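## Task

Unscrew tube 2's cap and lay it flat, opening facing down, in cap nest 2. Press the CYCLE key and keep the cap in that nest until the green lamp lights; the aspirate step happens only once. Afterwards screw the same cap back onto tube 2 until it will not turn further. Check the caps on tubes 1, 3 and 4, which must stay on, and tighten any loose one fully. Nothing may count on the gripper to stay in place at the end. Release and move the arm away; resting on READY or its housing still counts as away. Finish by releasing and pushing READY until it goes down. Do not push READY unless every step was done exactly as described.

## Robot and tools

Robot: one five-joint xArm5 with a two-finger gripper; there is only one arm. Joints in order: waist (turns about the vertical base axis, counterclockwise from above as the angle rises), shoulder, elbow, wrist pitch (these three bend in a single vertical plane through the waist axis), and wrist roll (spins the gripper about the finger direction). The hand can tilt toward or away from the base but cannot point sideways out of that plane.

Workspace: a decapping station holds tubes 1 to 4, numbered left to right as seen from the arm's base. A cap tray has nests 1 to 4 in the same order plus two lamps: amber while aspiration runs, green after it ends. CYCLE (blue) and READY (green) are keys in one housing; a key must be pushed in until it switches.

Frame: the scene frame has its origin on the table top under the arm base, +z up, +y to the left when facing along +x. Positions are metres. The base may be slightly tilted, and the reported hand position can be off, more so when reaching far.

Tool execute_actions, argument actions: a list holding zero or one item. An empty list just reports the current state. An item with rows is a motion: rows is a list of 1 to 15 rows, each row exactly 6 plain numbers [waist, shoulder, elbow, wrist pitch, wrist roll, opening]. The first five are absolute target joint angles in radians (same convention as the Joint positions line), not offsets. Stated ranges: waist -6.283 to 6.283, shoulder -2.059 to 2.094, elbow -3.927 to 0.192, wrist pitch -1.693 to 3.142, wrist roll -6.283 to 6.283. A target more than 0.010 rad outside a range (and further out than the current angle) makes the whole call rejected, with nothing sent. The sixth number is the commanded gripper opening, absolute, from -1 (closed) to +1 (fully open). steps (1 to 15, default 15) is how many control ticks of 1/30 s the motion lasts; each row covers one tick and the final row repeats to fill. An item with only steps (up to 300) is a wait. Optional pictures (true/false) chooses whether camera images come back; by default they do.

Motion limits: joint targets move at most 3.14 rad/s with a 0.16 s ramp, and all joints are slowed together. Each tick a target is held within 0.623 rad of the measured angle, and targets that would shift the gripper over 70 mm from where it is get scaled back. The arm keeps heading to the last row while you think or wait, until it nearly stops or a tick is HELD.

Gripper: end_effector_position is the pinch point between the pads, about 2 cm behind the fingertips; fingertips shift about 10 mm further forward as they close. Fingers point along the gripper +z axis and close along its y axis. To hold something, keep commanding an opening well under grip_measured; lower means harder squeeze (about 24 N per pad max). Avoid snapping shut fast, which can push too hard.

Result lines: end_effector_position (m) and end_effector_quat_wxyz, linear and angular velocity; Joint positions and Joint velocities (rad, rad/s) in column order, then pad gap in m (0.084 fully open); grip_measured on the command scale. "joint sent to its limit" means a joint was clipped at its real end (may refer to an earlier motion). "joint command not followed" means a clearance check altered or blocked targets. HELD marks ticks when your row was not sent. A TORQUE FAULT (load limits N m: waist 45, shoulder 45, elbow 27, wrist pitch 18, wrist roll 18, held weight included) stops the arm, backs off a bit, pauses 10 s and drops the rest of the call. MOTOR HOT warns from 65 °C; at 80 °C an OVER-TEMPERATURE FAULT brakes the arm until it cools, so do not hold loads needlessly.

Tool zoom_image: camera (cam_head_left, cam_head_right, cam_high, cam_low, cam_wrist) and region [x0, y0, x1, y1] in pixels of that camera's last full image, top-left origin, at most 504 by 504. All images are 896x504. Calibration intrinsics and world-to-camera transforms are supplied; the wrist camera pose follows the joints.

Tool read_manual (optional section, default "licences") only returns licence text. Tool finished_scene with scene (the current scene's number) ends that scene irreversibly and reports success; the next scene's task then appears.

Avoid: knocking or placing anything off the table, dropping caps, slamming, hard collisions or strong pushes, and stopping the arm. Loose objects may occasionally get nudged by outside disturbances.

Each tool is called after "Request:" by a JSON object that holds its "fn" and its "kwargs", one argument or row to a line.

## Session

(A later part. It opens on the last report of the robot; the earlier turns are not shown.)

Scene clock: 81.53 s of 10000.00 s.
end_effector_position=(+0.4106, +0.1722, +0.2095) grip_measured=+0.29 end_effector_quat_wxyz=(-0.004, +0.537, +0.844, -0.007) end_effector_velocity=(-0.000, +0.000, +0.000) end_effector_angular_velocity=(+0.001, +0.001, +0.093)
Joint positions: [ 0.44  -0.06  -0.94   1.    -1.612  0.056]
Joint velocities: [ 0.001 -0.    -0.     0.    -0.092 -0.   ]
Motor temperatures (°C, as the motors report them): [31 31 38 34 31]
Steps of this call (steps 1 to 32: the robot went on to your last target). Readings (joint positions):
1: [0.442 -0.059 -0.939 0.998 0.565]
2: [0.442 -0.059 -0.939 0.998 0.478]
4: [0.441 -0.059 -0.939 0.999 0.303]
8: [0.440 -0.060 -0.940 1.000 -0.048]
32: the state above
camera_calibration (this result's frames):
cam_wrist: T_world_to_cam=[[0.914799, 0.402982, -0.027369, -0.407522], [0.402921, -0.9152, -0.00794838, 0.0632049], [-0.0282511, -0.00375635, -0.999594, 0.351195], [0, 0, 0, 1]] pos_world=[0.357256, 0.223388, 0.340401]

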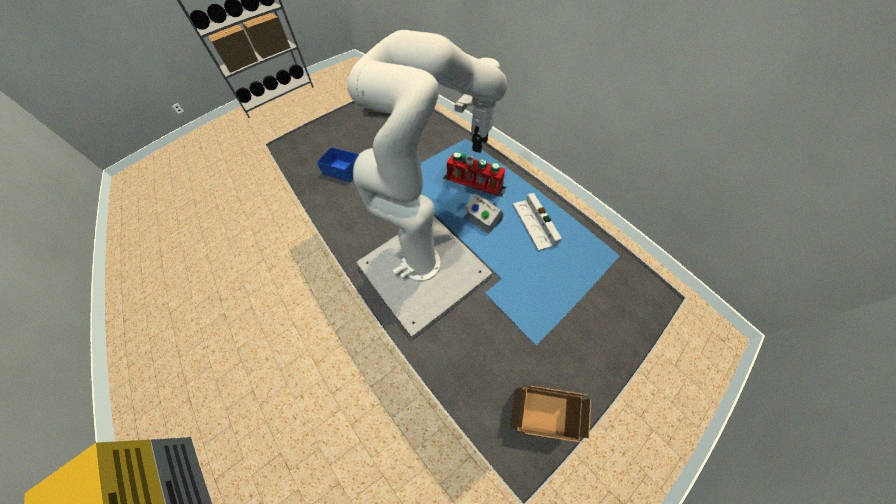

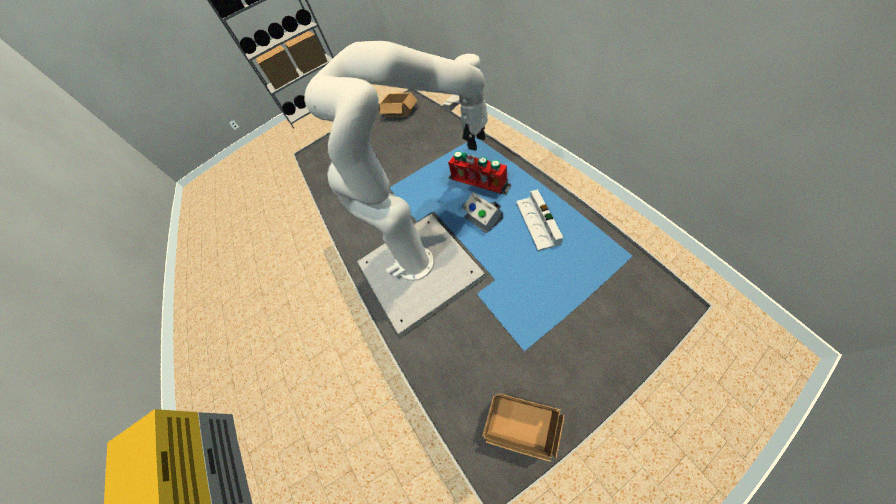

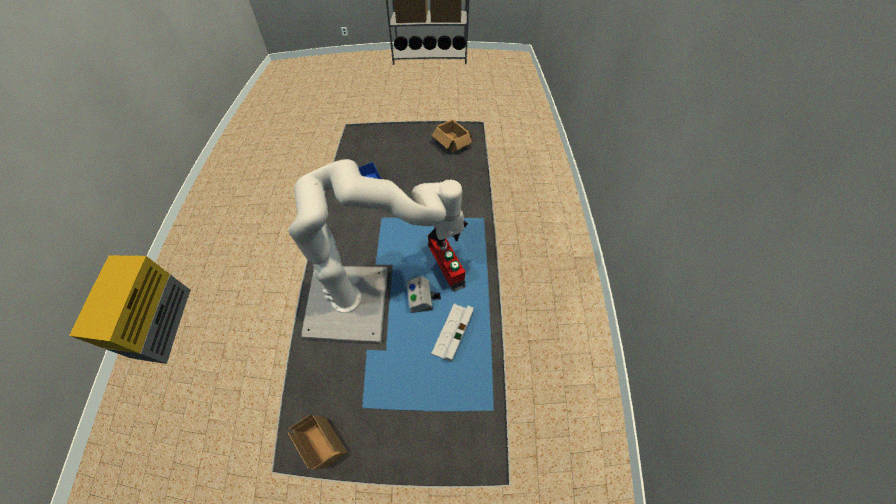

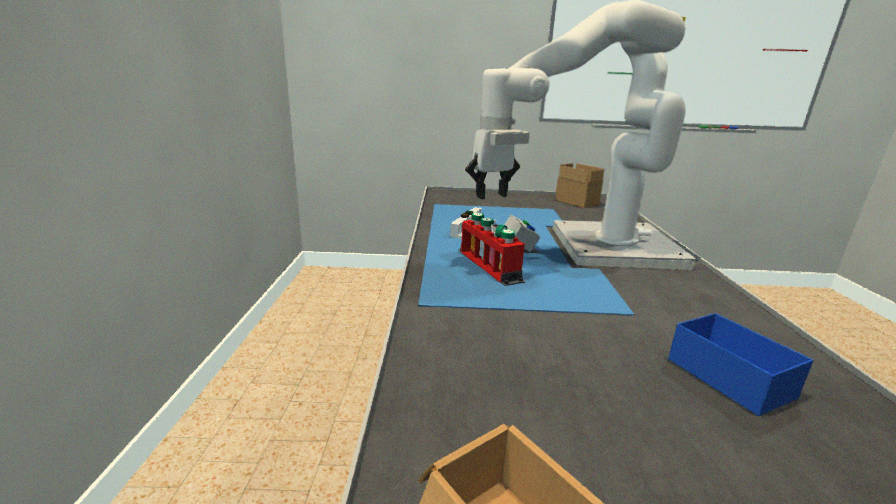

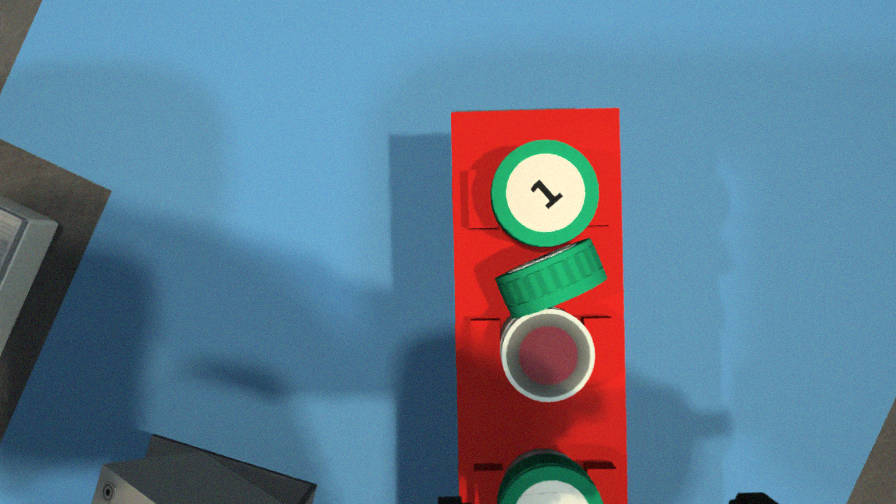

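Request:
{"fn": "execute_actions", "kwargs": {
  "actions": []
}}

Request:
{"fn": "zoom_image", "kwargs": {
  "camera": "cam_wrist",
  "region": [200,0,704,504]
}}

Scene clock: 99.67 s of 10000.00 s.
end_effector_position=(+0.4106, +0.1722, +0.2095) grip_measured=+0.29 end_effector_quat_wxyz=(-0.004, +0.533, +0.846, -0.007) end_effector_velocity=(+0.000, +0.000, +0.001) end_effector_angular_velocity=(+0.001, -0.002, -0.000)
Joint positions: [ 0.44  -0.06  -0.94   1.    -1.62   0.056]
Joint velocities: [ 0.001 -0.002  0.001 -0.001  0.001  0.   ]
Motor temperatures (°C, as the motors report them): [31 31 37 33 31]
Steps of this call (steps 1 to 30: the robot went on to your last target; steps 31 to 544: nothing new was sent). Readings (joint positions):
1: [0.440 -0.060 -0.940 1.000 -1.614]
2: [0.440 -0.060 -0.940 1.000 -1.616]
4: [0.440 -0.060 -0.940 1.000 -1.618]
8: [0.440 -0.060 -0.940 1.000 -1.619]
544: the state above
The arm was judged still, so your last target was given up. Only a new action makes it travel on or press farther. Fingers that are still opening or closing keep moving.
camera_calibration (this result's frames):
cam_wrist: T_world_to_cam=[[0.911502, 0.410383, -0.0273841, -0.407436], [0.410322, -0.911905, -0.00807669, 0.059628], [-0.0282862, -0.00387438, -0.999592, 0.351227], [0, 0, 0, 1]] pos_world=[0.356847, 0.222941, 0.340408]

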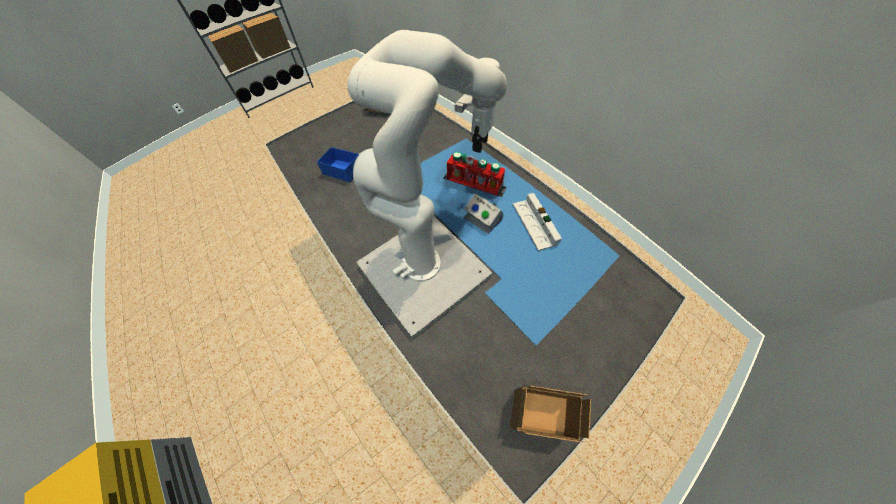

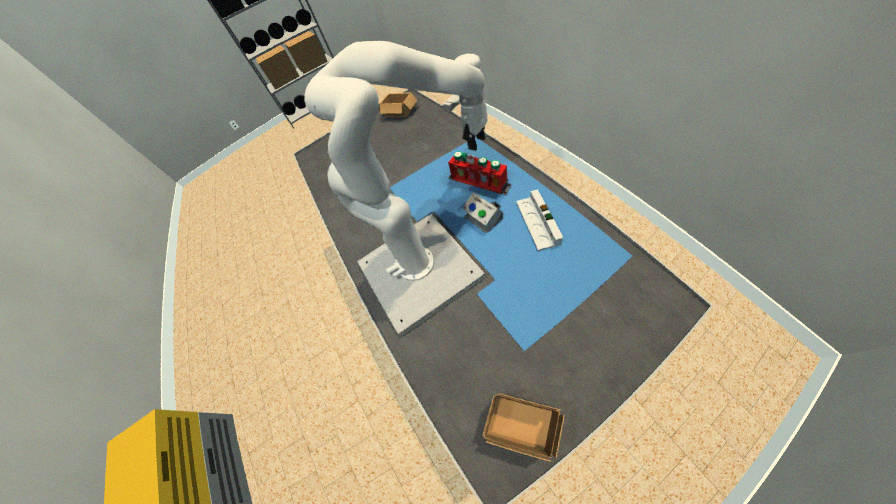

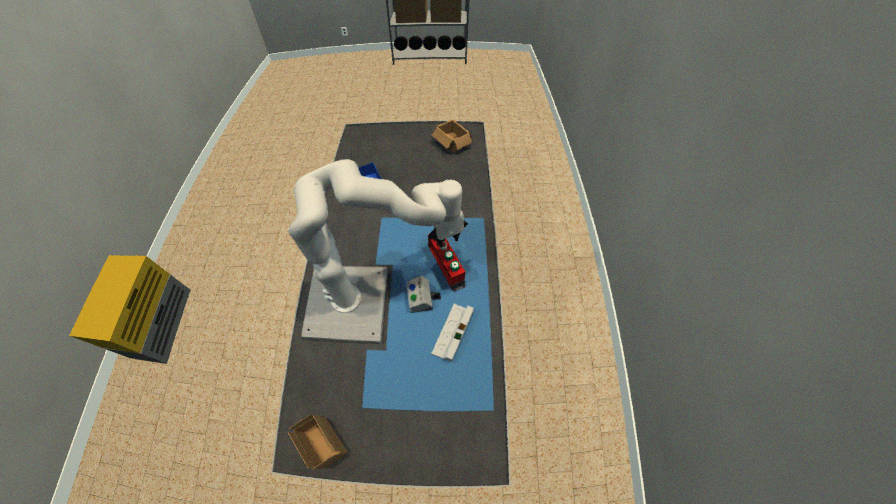

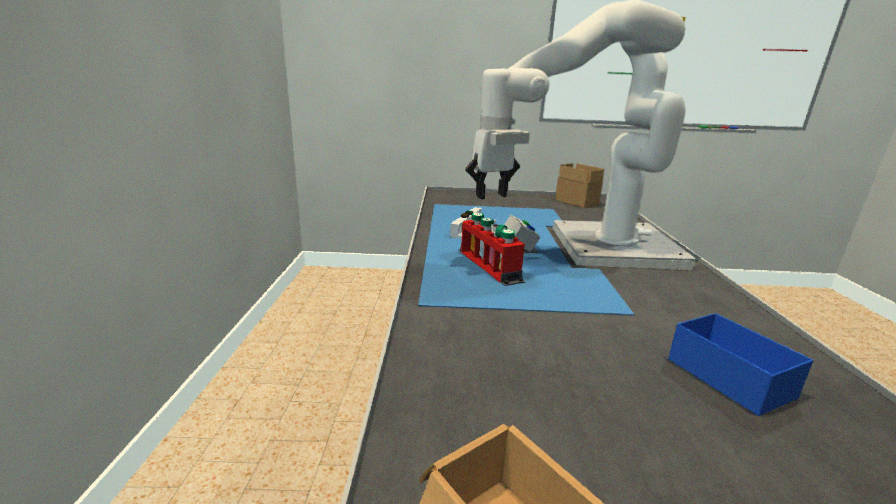

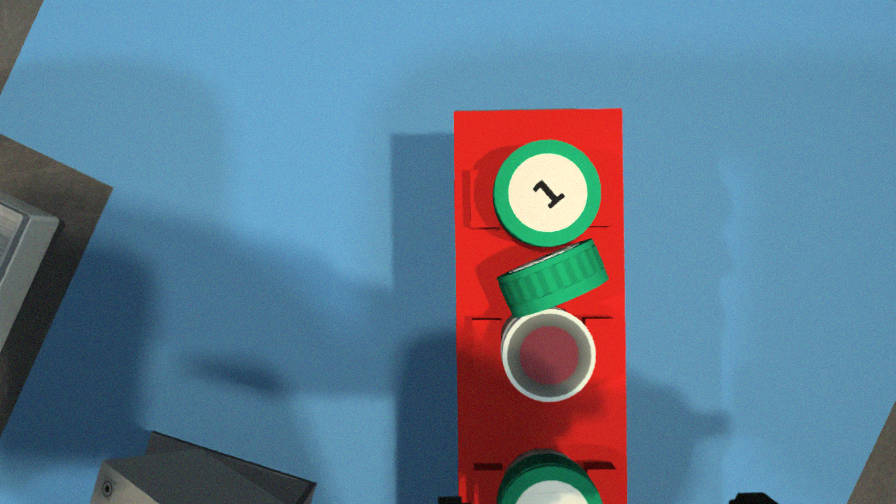

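Region (200, 0, 704, 504) of cam_wrist's 896x504 image, scaled by 1.000.

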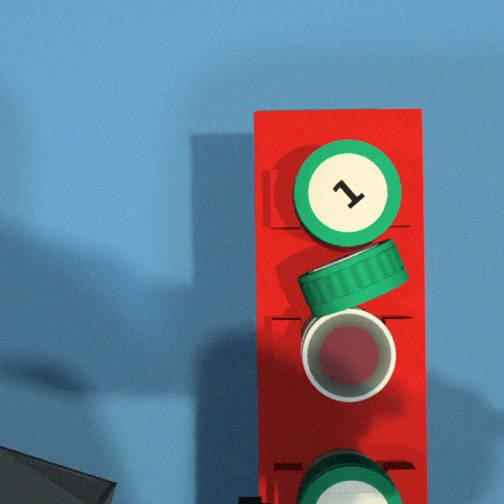

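Request:
{"fn": "execute_actions", "kwargs": {
  "actions": [
    {"rows":[[0.586,-0.006,-0.921,0.927,-1.68,0.15]],"steps":15}
  ],
  "pictures": false
}}

Request:
{"fn": "execute_actions", "kwargs": {
  "actions": [
    {"rows":[[0.586,0.03,-0.905,0.875,-1.68,0.15],[0.586,0.03,-0.905,0.875,-1.68,0.15],[0.586,0.03,-0.905,0.875,-1.68,0.15],[0.586,0.03,-0.905,0.875,-1.68,0.15],[0.586,0.06,-0.89,0.83,-1.68,0.15],[0.586,0.06,-0.89,0.83,-1.68,0.15],[0.586,0.06,-0.89,0.83,-1.68,0.15],[0.586,0.088,-0.878,0.79,-1.68,0.15]],"steps":15}
  ]
}}

Scene clock: 110.37 s of 10000.00 s.
end_effector_position=(+0.3866, +0.2319, +0.1839) grip_measured=+0.14 end_effector_quat_wxyz=(-0.005, +0.445, +0.896, -0.006) end_effector_velocity=(-0.003, +0.004, -0.003) end_effector_angular_velocity=(-0.001, +0.003, +0.018)
Joint positions: [ 0.584 -0.007 -0.922  0.928 -1.679  0.05 ]
Joint velocities: [ 0.012  0.004  0.005 -0.006 -0.006 -0.   ]
Motor temperatures (°C, as the motors report them): [31 31 37 33 31]
Steps of this call (steps 1 to 306: nothing new was sent; steps 307 to 321: all 15 steps of this action). Readings (joint positions):
307: [0.440 -0.060 -0.940 1.000 -1.620]
308: [0.442 -0.059 -0.940 0.998 -1.622]
310: [0.476 -0.047 -0.937 0.979 -1.637]
314: [0.567 -0.012 -0.922 0.939 -1.670]
321: the state above

Scene clock: 110.87 s of 10000.00 s.
end_effector_position=(+0.3880, +0.2338, +0.1363) grip_measured=+0.14 end_effector_quat_wxyz=(-0.006, +0.443, +0.896, -0.007) end_effector_velocity=(+0.010, +0.006, -0.015) end_effector_angular_velocity=(+0.020, -0.033, +0.000)
Joint positions: [ 0.586  0.084 -0.879  0.797 -1.68   0.05 ]
Joint velocities: [ 0.     0.041  0.009 -0.088 -0.     0.   ]
Motor temperatures (°C, as the motors report them): [31 31 37 33 31]
Steps of this call (steps 1 to 15: all 15 steps of this action). Readings (joint positions):
1: [0.584 -0.007 -0.921 0.927 -1.680]
2: [0.585 -0.005 -0.921 0.924 -1.680]
4: [0.585 0.008 -0.916 0.904 -1.680]
8: [0.586 0.039 -0.900 0.862 -1.680]
15: the state above
camera_calibration (this result's frames):
cam_wrist: T_world_to_cam=[[0.808251, 0.588088, -0.0296952, -0.415312], [0.588031, -0.808756, -0.0115393, 0.0318901], [-0.0308023, -0.00813507, -0.999492, 0.279552], [0, 0, 0, 1]] pos_world=[0.325535, 0.272306, 0.267445]

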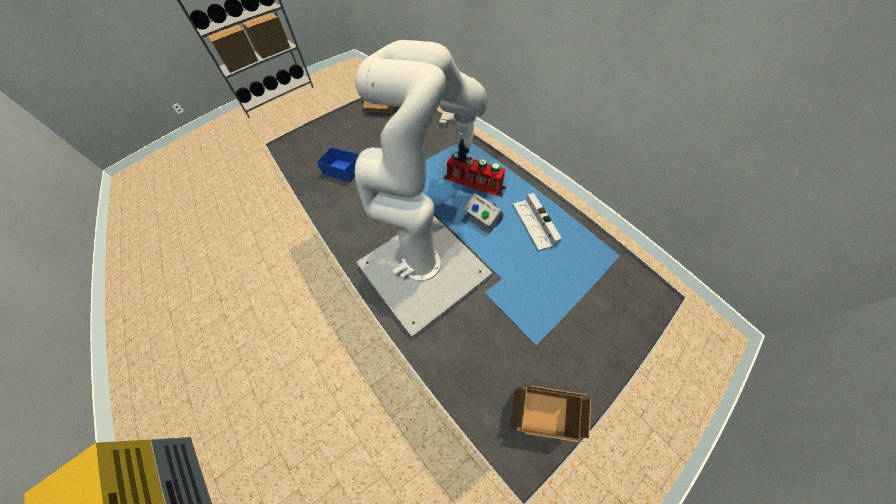

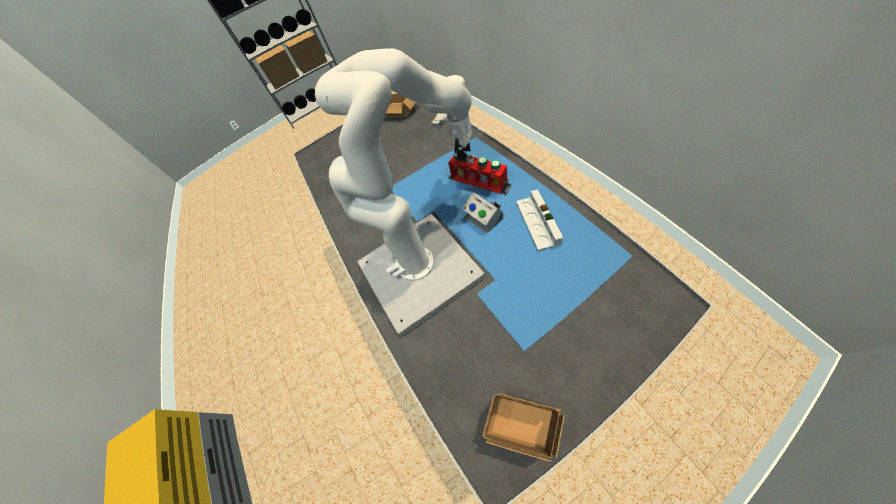

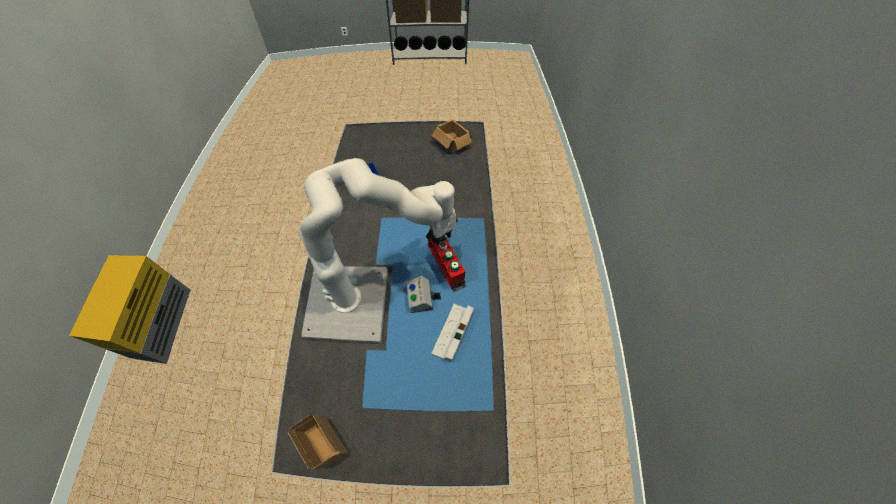

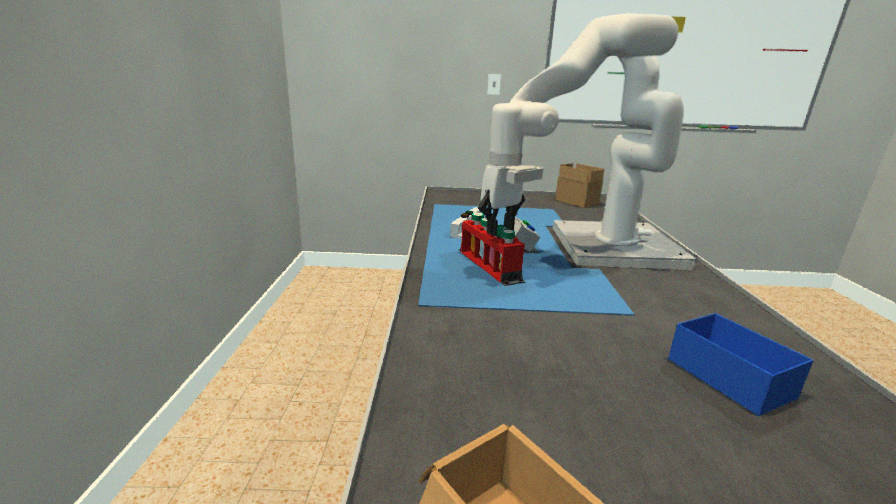

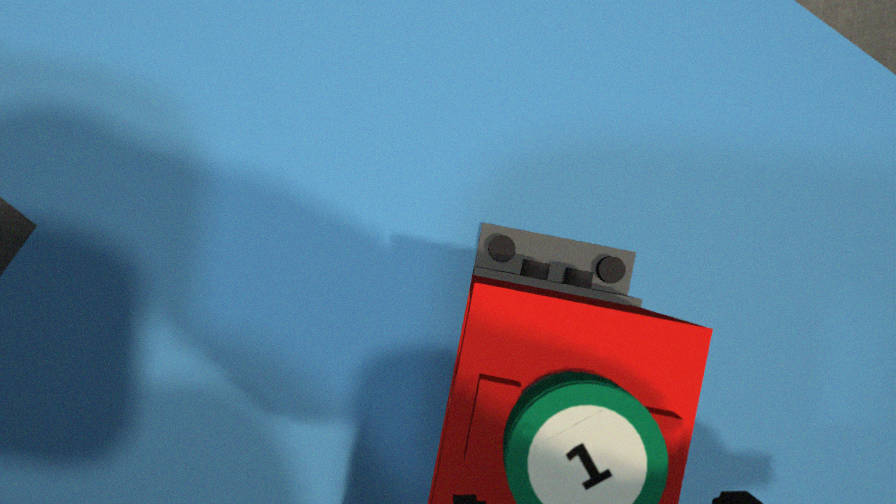

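Request:
{"fn": "execute_actions", "kwargs": {
  "actions": [
    {"rows":[[0.586,0.088,-0.878,0.79,-1.68,0.05],[0.586,0.088,-0.878,0.79,-1.68,0.05],[0.586,0.088,-0.878,0.79,-1.68,-0.05],[0.586,0.088,-0.878,0.79,-1.68,-0.05],[0.586,0.088,-0.878,0.79,-1.68,-0.15],[0.586,0.088,-0.878,0.79,-1.68,-0.15],[0.586,0.088,-0.878,0.79,-1.68,-0.25],[0.586,0.088,-0.878,0.79,-1.68,-0.25],[0.586,0.088,-0.878,0.79,-1.68,-0.35],[0.586,0.088,-0.878,0.79,-1.68,-0.35],[0.586,0.088,-0.878,0.79,-1.68,-0.5],[0.586,0.088,-0.878,0.79,-1.68,-0.5],[0.586,0.088,-0.878,0.79,-1.68,-0.65]],"steps":15}
  ],
  "pictures": false
}}

Request:
{"fn": "execute_actions", "kwargs": {
  "actions": [
    {"rows":[[0.586,0.06,-0.89,0.83,-1.68,-0.65],[0.586,0.06,-0.89,0.83,-1.68,-0.65],[0.586,0.06,-0.89,0.83,-1.68,-0.65],[0.586,0.03,-0.905,0.875,-1.68,-0.65],[0.586,0.03,-0.905,0.875,-1.68,-0.65],[0.586,0.03,-0.905,0.875,-1.68,-0.65],[0.586,-0.04,-0.935,0.97,-1.68,-0.65]],"steps":15}
  ]
}}

Scene clock: 118.50 s of 10000.00 s.
end_effector_position=(+0.3866, +0.2338, +0.1334) grip_measured=-0.24 end_effector_quat_wxyz=(-0.006, +0.443, +0.897, -0.009) end_effector_velocity=(+0.002, +0.000, +0.001) end_effector_angular_velocity=(+0.003, -0.005, -0.002)
Joint positions: [ 0.588  0.088 -0.875  0.793 -1.68   0.034]
Joint velocities: [-0.003  0.001 -0.003 -0.005 -0.001  0.   ]
Motor temperatures (°C, as the motors report them): [31 31 37 33 31]
Steps of this call (steps 1 to 15: the robot went on to your last target; steps 16 to 214: nothing new was sent; steps 215 to 229: all 15 steps of this action). Readings (joint positions):
215: [0.586 0.088 -0.878 0.790 -1.680]
216: [0.586 0.088 -0.878 0.790 -1.680]
218: [0.586 0.088 -0.878 0.791 -1.680]
222: [0.588 0.088 -0.875 0.793 -1.680]
229: the state above

Scene clock: 119.00 s of 10000.00 s.
end_effector_position=(+0.3871, +0.2327, +0.1997) grip_measured=-0.25 end_effector_quat_wxyz=(-0.001, +0.444, +0.896, -0.001) end_effector_velocity=(-0.029, -0.015, +0.013) end_effector_angular_velocity=(-0.047, +0.078, +0.006)
Joint positions: [ 0.585 -0.035 -0.935  0.958 -1.68   0.033]
Joint velocities: [ 0.006 -0.057  0.006  0.142  0.    -0.   ]
Motor temperatures (°C, as the motors report them): [31 31 37 33 31]
Steps of this call (steps 1 to 15: all 15 steps of this action). Readings (joint positions):
1: [0.588 0.088 -0.875 0.793 -1.680]
2: [0.587 0.087 -0.876 0.795 -1.680]
4: [0.587 0.078 -0.881 0.808 -1.680]
8: [0.583 0.041 -0.906 0.852 -1.681]
15: the state above
camera_calibration (this result's frames):
cam_wrist: T_world_to_cam=[[0.80891, 0.587748, -0.0147465, -0.415136], [0.587659, -0.809044, -0.0102356, 0.0322507], [-0.0179465, -0.000386183, -0.999839, 0.336245], [0, 0, 0, 1]] pos_world=[0.322889, 0.270217, 0.330399]

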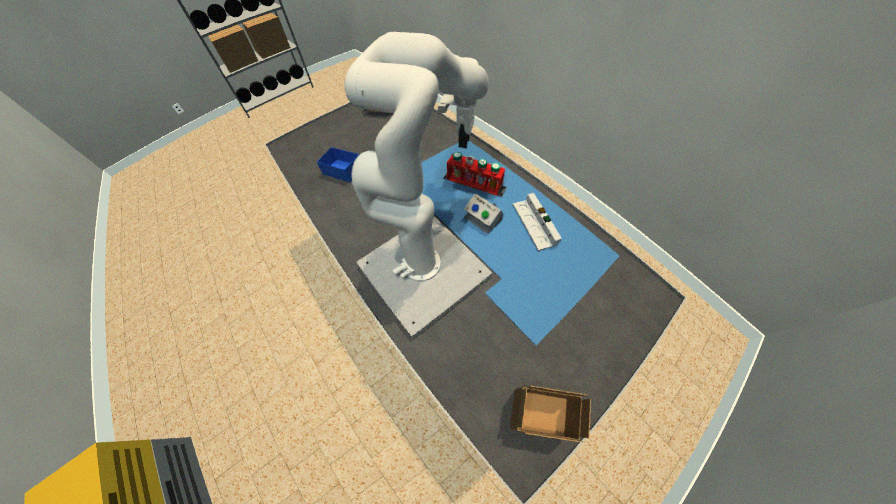

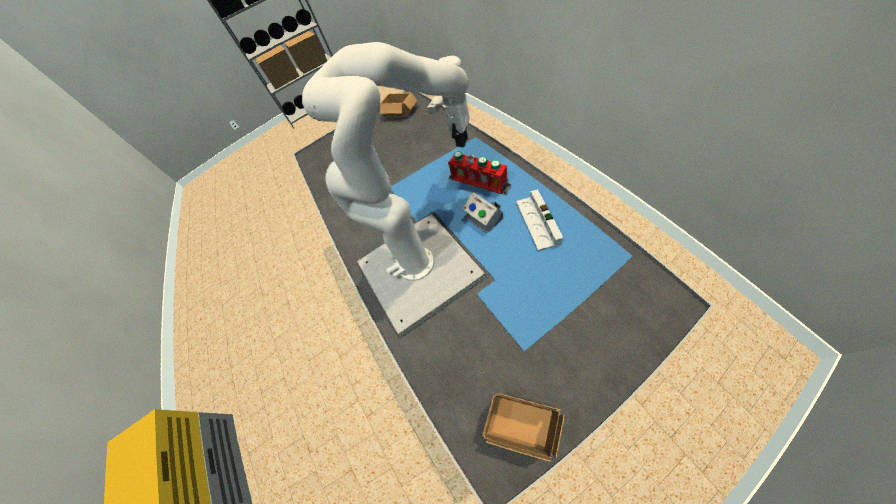

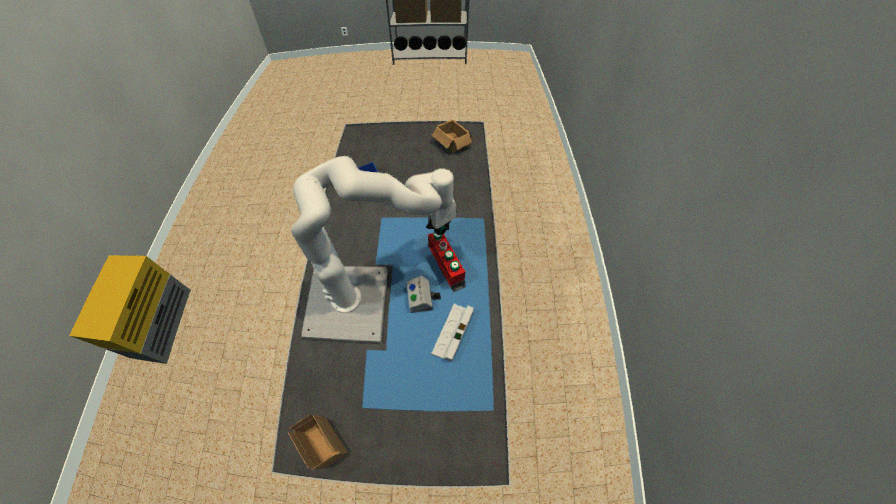

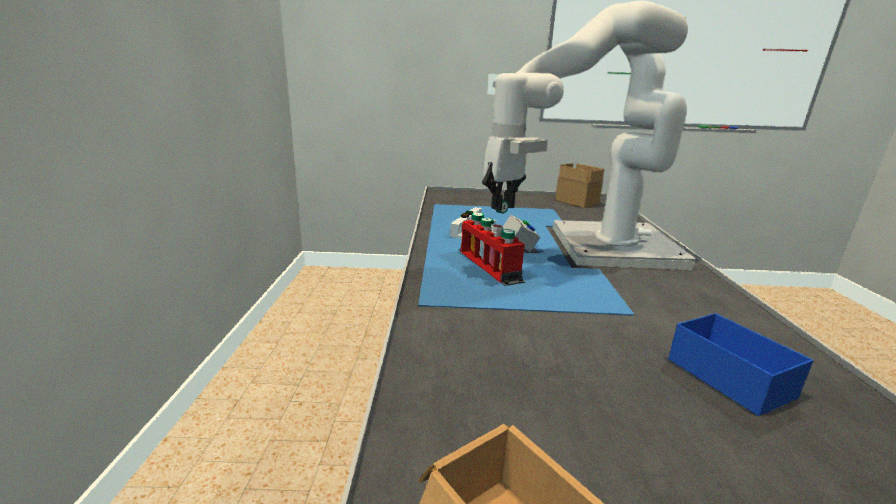

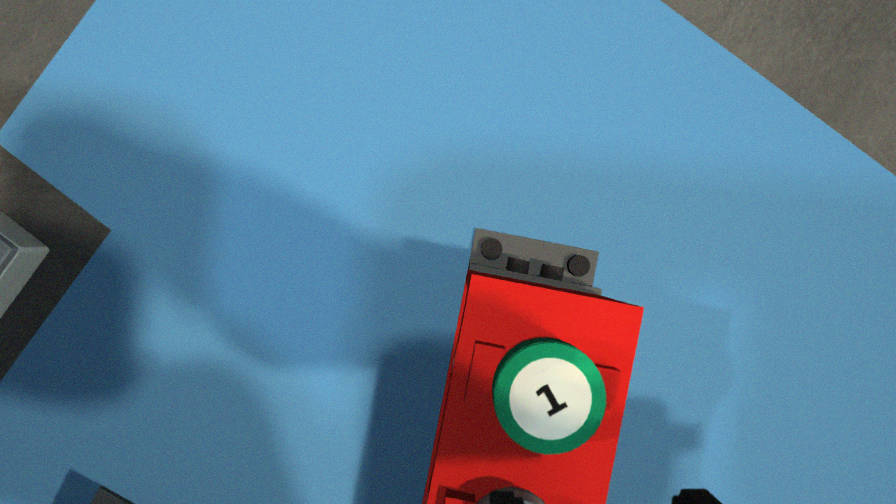

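Request:
{"fn": "execute_actions", "kwargs": {
  "actions": [
    {"rows":[[0.7,-0.06,-0.9,0.9,-1.0,-0.65],[0.7,-0.06,-0.9,0.9,-1.0,-0.65],[0.7,-0.06,-0.9,0.9,-1.0,-0.65],[0.7,-0.06,-0.9,0.9,-1.0,-0.65],[0.7,-0.06,-0.9,0.9,-1.0,-0.65],[0.85,-0.15,-0.7,0.2,0,-0.65]],"steps":15}
  ],
  "pictures": false
}}

Request:
{"fn": "execute_actions", "kwargs": {
  "actions": [
    {"rows":[[0.85,-0.15,-0.6,-0.1,0,-0.65]],"steps":15}
  ]
}}

Scene clock: 126.57 s of 10000.00 s.
end_effector_position=(+0.3742, +0.3327, +0.2202) grip_measured=-0.25 end_effector_quat_wxyz=(+0.015, +0.667, +0.725, +0.171) end_effector_velocity=(+0.028, +0.304, +0.170) end_effector_angular_velocity=(+1.588, -0.647, -1.674)
Joint positions: [ 0.772 -0.11  -0.788  0.539 -0.927  0.033]
Joint velocities: [ 0.42  -0.222  0.473 -1.798  2.218  0.   ]
Motor temperatures (°C, as the motors report them): [31 31 37 33 31]
Steps of this call (steps 1 to 30: the robot went on to your last target; steps 31 to 212: nothing new was sent; steps 213 to 227: all 15 steps of this action). Readings (joint positions):
213: [0.586 -0.040 -0.935 0.970 -1.680]
214: [0.586 -0.040 -0.935 0.970 -1.676]
216: [0.593 -0.041 -0.932 0.965 -1.633]
220: [0.646 -0.051 -0.914 0.926 -1.364]
227: the state above

Scene clock: 127.07 s of 10000.00 s.
end_effector_position=(+0.3772, +0.3909, +0.2746) grip_measured=-0.25 end_effector_quat_wxyz=(-0.157, +0.839, +0.365, +0.371) end_effector_velocity=(-0.001, +0.003, +0.007) end_effector_angular_velocity=(+0.144, +0.066, -0.130)
Joint positions: [ 0.849 -0.15  -0.602 -0.093 -0.017  0.033]
Joint velocities: [ 0.005 -0.     0.024 -0.083  0.2   -0.   ]
Motor temperatures (°C, as the motors report them): [31 31 37 33 31]
Steps of this call (steps 1 to 15: all 15 steps of this action). Readings (joint positions):
1: [0.785 -0.117 -0.773 0.480 -0.850]
2: [0.798 -0.124 -0.758 0.421 -0.768]
4: [0.819 -0.135 -0.721 0.281 -0.597]
8: [0.842 -0.146 -0.638 0.023 -0.258]
15: the state above
camera_calibration (this result's frames):
cam_wrist: T_world_to_cam=[[0.724204, -0.689355, -0.0178484, 0.0329519], [-0.470495, -0.475026, -0.743629, 0.636835], [0.504146, 0.546937, -0.668354, -0.0909089], [0, 0, 0, 1]] pos_world=[0.321595, 0.374951, 0.413398]

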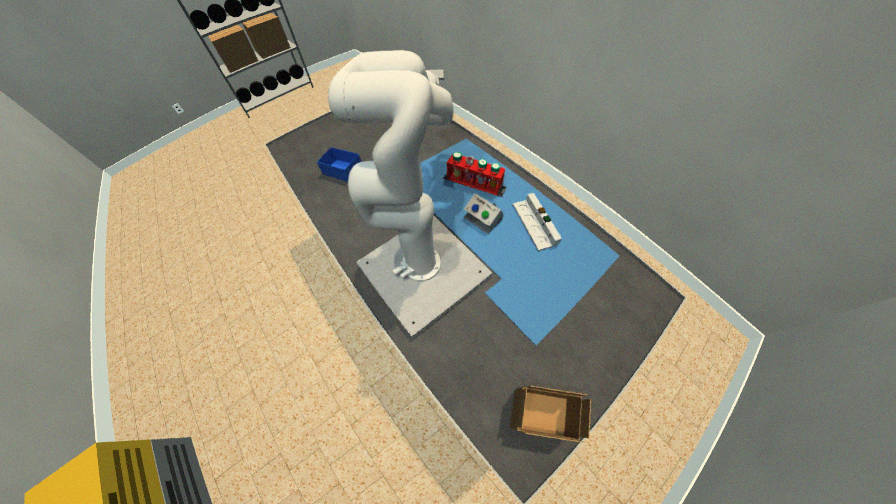

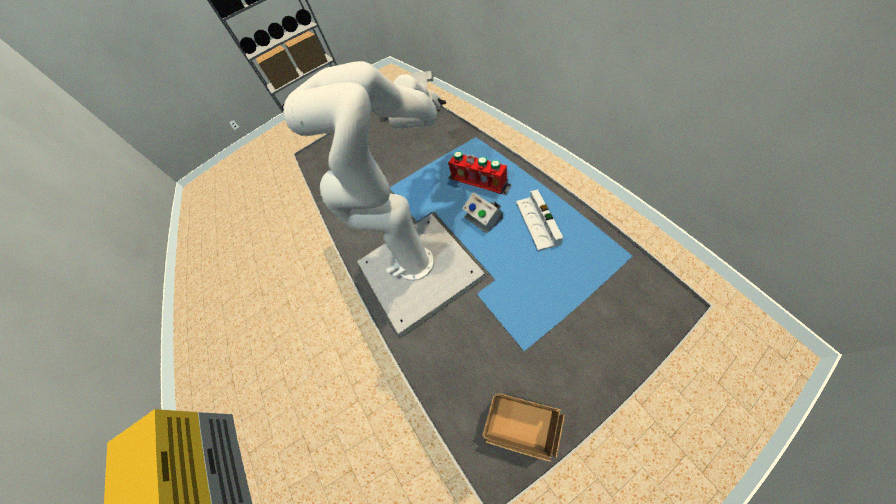

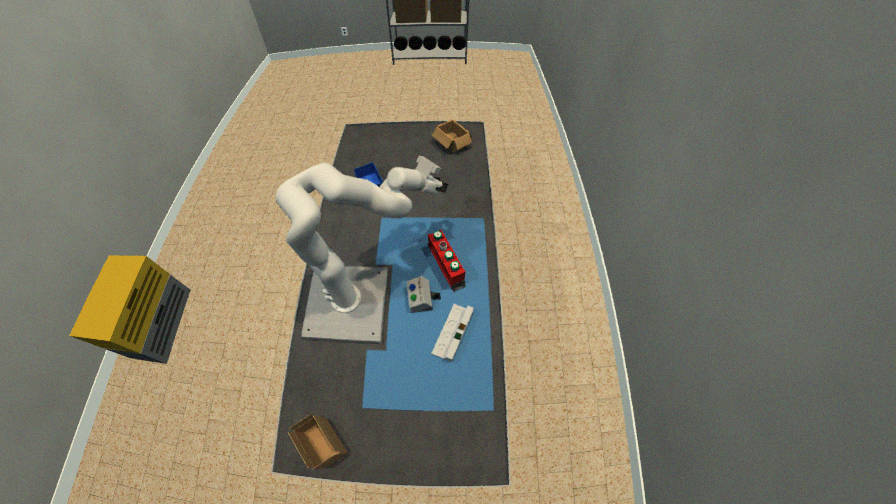

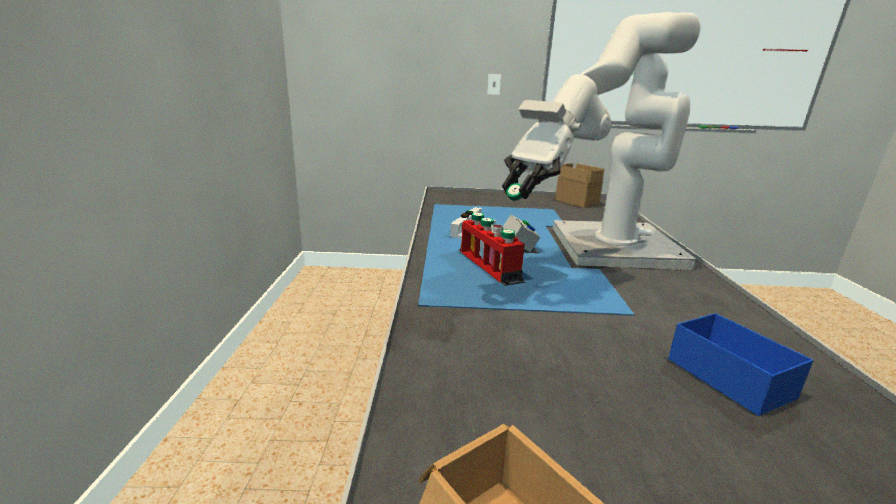

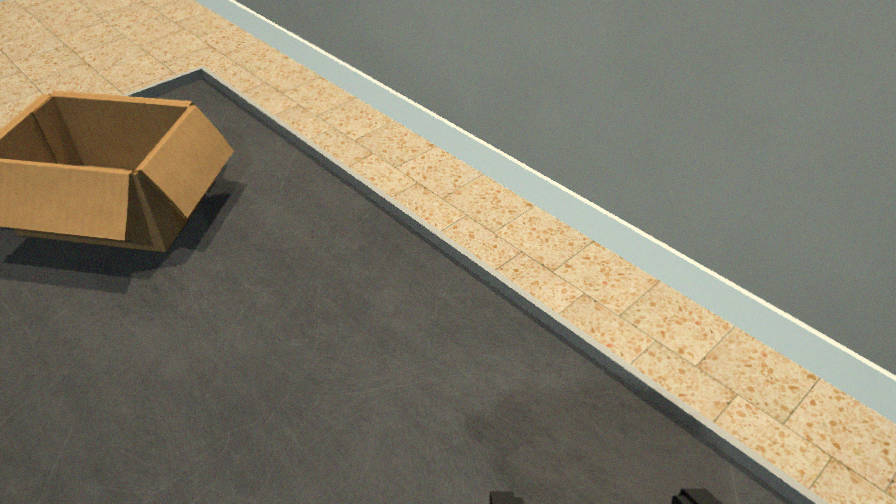

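Request:
{"fn": "execute_actions", "kwargs": {
  "actions": [
    {"rows":[[1.0,0.2,-0.45,-0.75,0,-0.65],[1.0,0.2,-0.45,-0.75,0,-0.65],[1.0,0.2,-0.45,-0.75,0,-0.65],[1.0,0.2,-0.45,-0.75,0,-0.65],[1.0,0.2,-0.45,-0.75,0,-0.65],[1.0,0.2,-0.45,-0.75,0,-0.65],[1.0,0.2,-0.45,-0.75,0,-0.65],[1.0,0.55,-0.38,-1.17,0,-0.65]],"steps":15}
  ],
  "pictures": false
}}

Request:
{"fn": "execute_actions", "kwargs": {
  "actions": [
    {"rows":[[1.0,0.55,-0.38,-1.17,0,-0.65]],"steps":12}
  ]
}}

Scene clock: 138.97 s of 10000.00 s.
end_effector_position=(+0.3232, +0.4109, +0.1555) grip_measured=-0.25 end_effector_quat_wxyz=(-0.192, +0.812, +0.394, +0.386) end_effector_velocity=(-0.135, -0.036, -0.273) end_effector_angular_velocity=(+0.178, -0.139, +0.157)
Joint positions: [ 0.949  0.207 -0.475 -0.638 -0.     0.033]
Joint velocities: [ 0.157  1.03   0.276 -1.531 -0.002  0.   ]
Motor temperatures (°C, as the motors report them): [31 31 37 33 31]
Steps of this call (steps 1 to 30: the robot went on to your last target; steps 31 to 342: nothing new was sent; steps 343 to 357: all 15 steps of this action). Readings (joint positions):
343: [0.850 -0.150 -0.600 -0.100 0.000]
344: [0.851 -0.148 -0.599 -0.104 0.000]
346: [0.860 -0.127 -0.592 -0.148 0.000]
350: [0.910 -0.009 -0.539 -0.355 -0.000]
357: the state above

Scene clock: 139.37 s of 10000.00 s.
end_effector_position=(+0.2708, +0.3820, +0.0873) grip_measured=-0.25 end_effector_quat_wxyz=(-0.220, +0.784, +0.404, +0.417) end_effector_velocity=(-0.013, -0.004, +0.003) end_effector_angular_velocity=(+0.087, -0.061, +0.017)
Joint positions: [ 0.998  0.539 -0.383 -1.152 -0.     0.033]
Joint velocities: [ 0.018  0.11   0.012 -0.228  0.001  0.   ]
Motor temperatures (°C, as the motors report them): [31 31 37 33 31]
Steps of this call (steps 1 to 12: all 12 steps of this action). Readings (joint positions):
1: [0.955 0.243 -0.465 -0.692 -0.000]
2: [0.960 0.280 -0.455 -0.749 -0.000]
4: [0.971 0.356 -0.434 -0.868 -0.000]
8: [0.992 0.493 -0.394 -1.077 -0.000]
12: the state above
camera_calibration (this result's frames):
cam_wrist: T_world_to_cam=[[0.814065, -0.579833, -0.033048, 0.0356742], [-0.340862, -0.430937, -0.835527, 0.399319], [0.470225, 0.691438, -0.548454, -0.214065], [0, 0, 0, 1]] pos_world=[0.20773, 0.340779, 0.217416]

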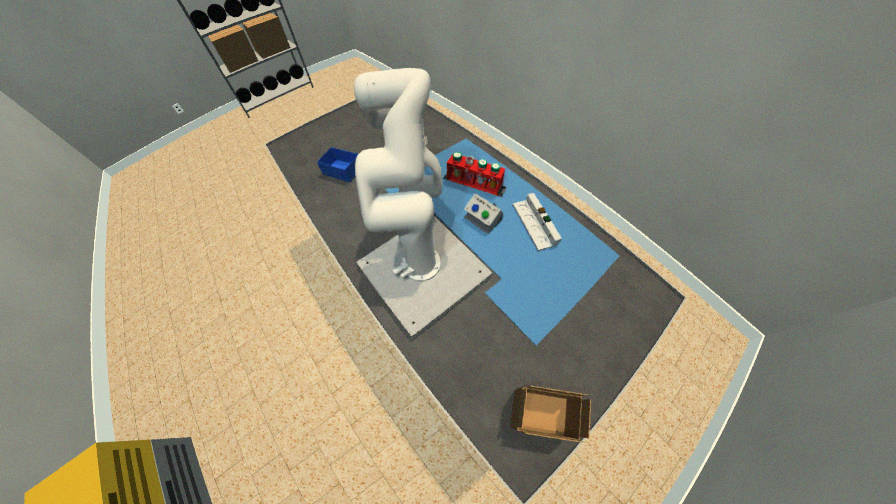

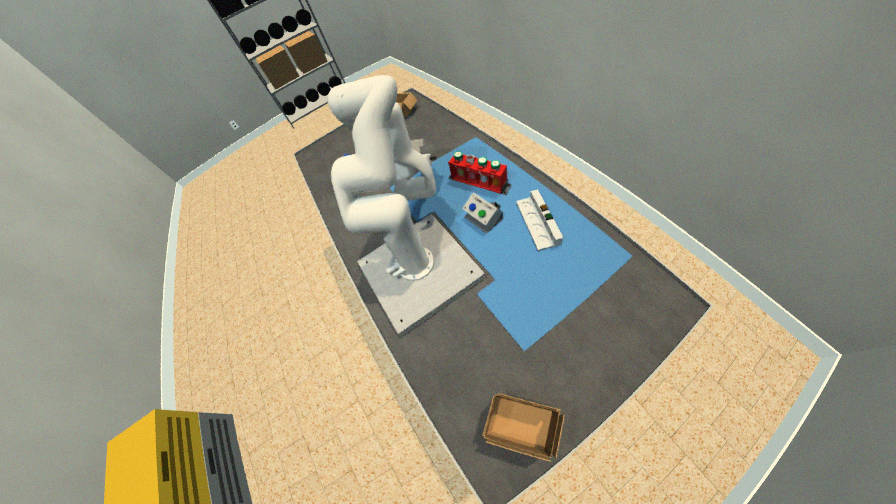

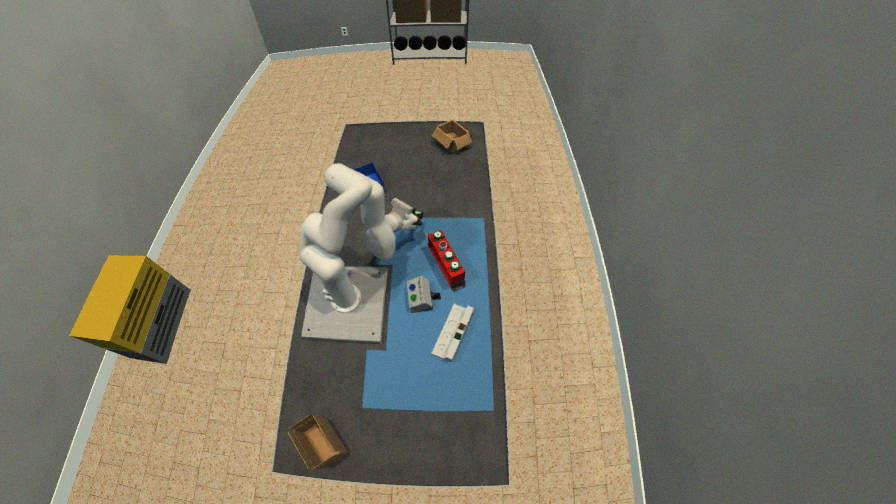

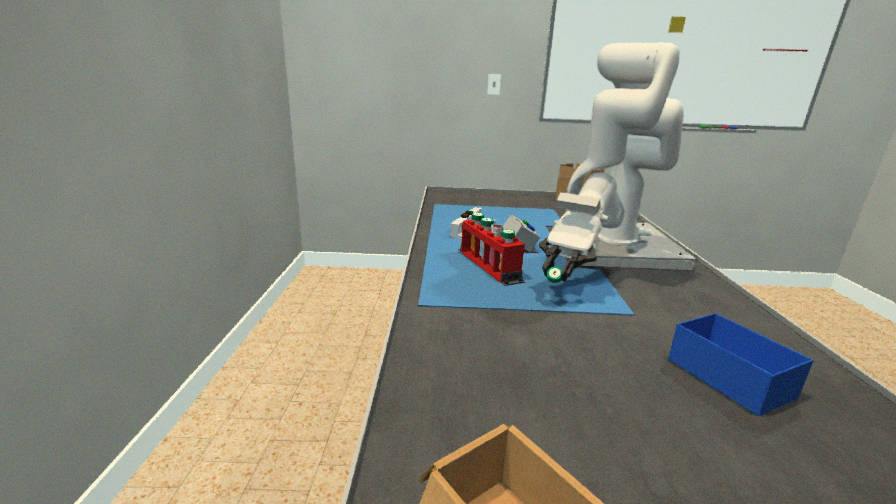

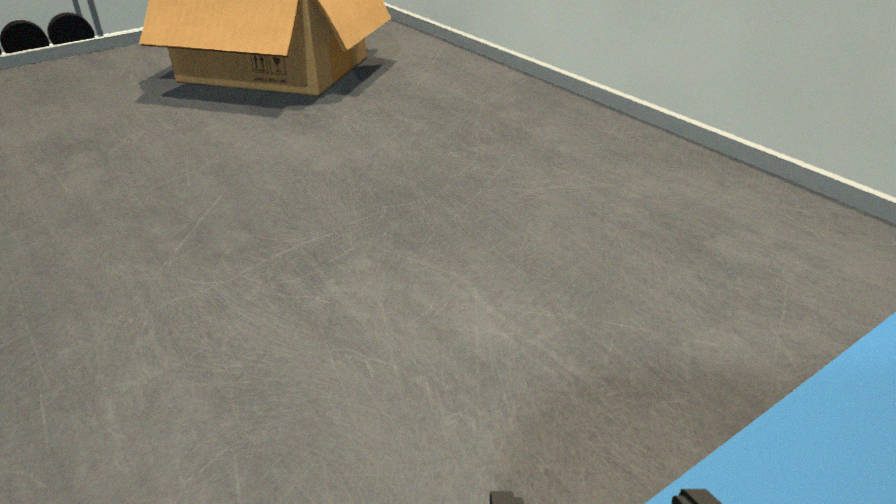

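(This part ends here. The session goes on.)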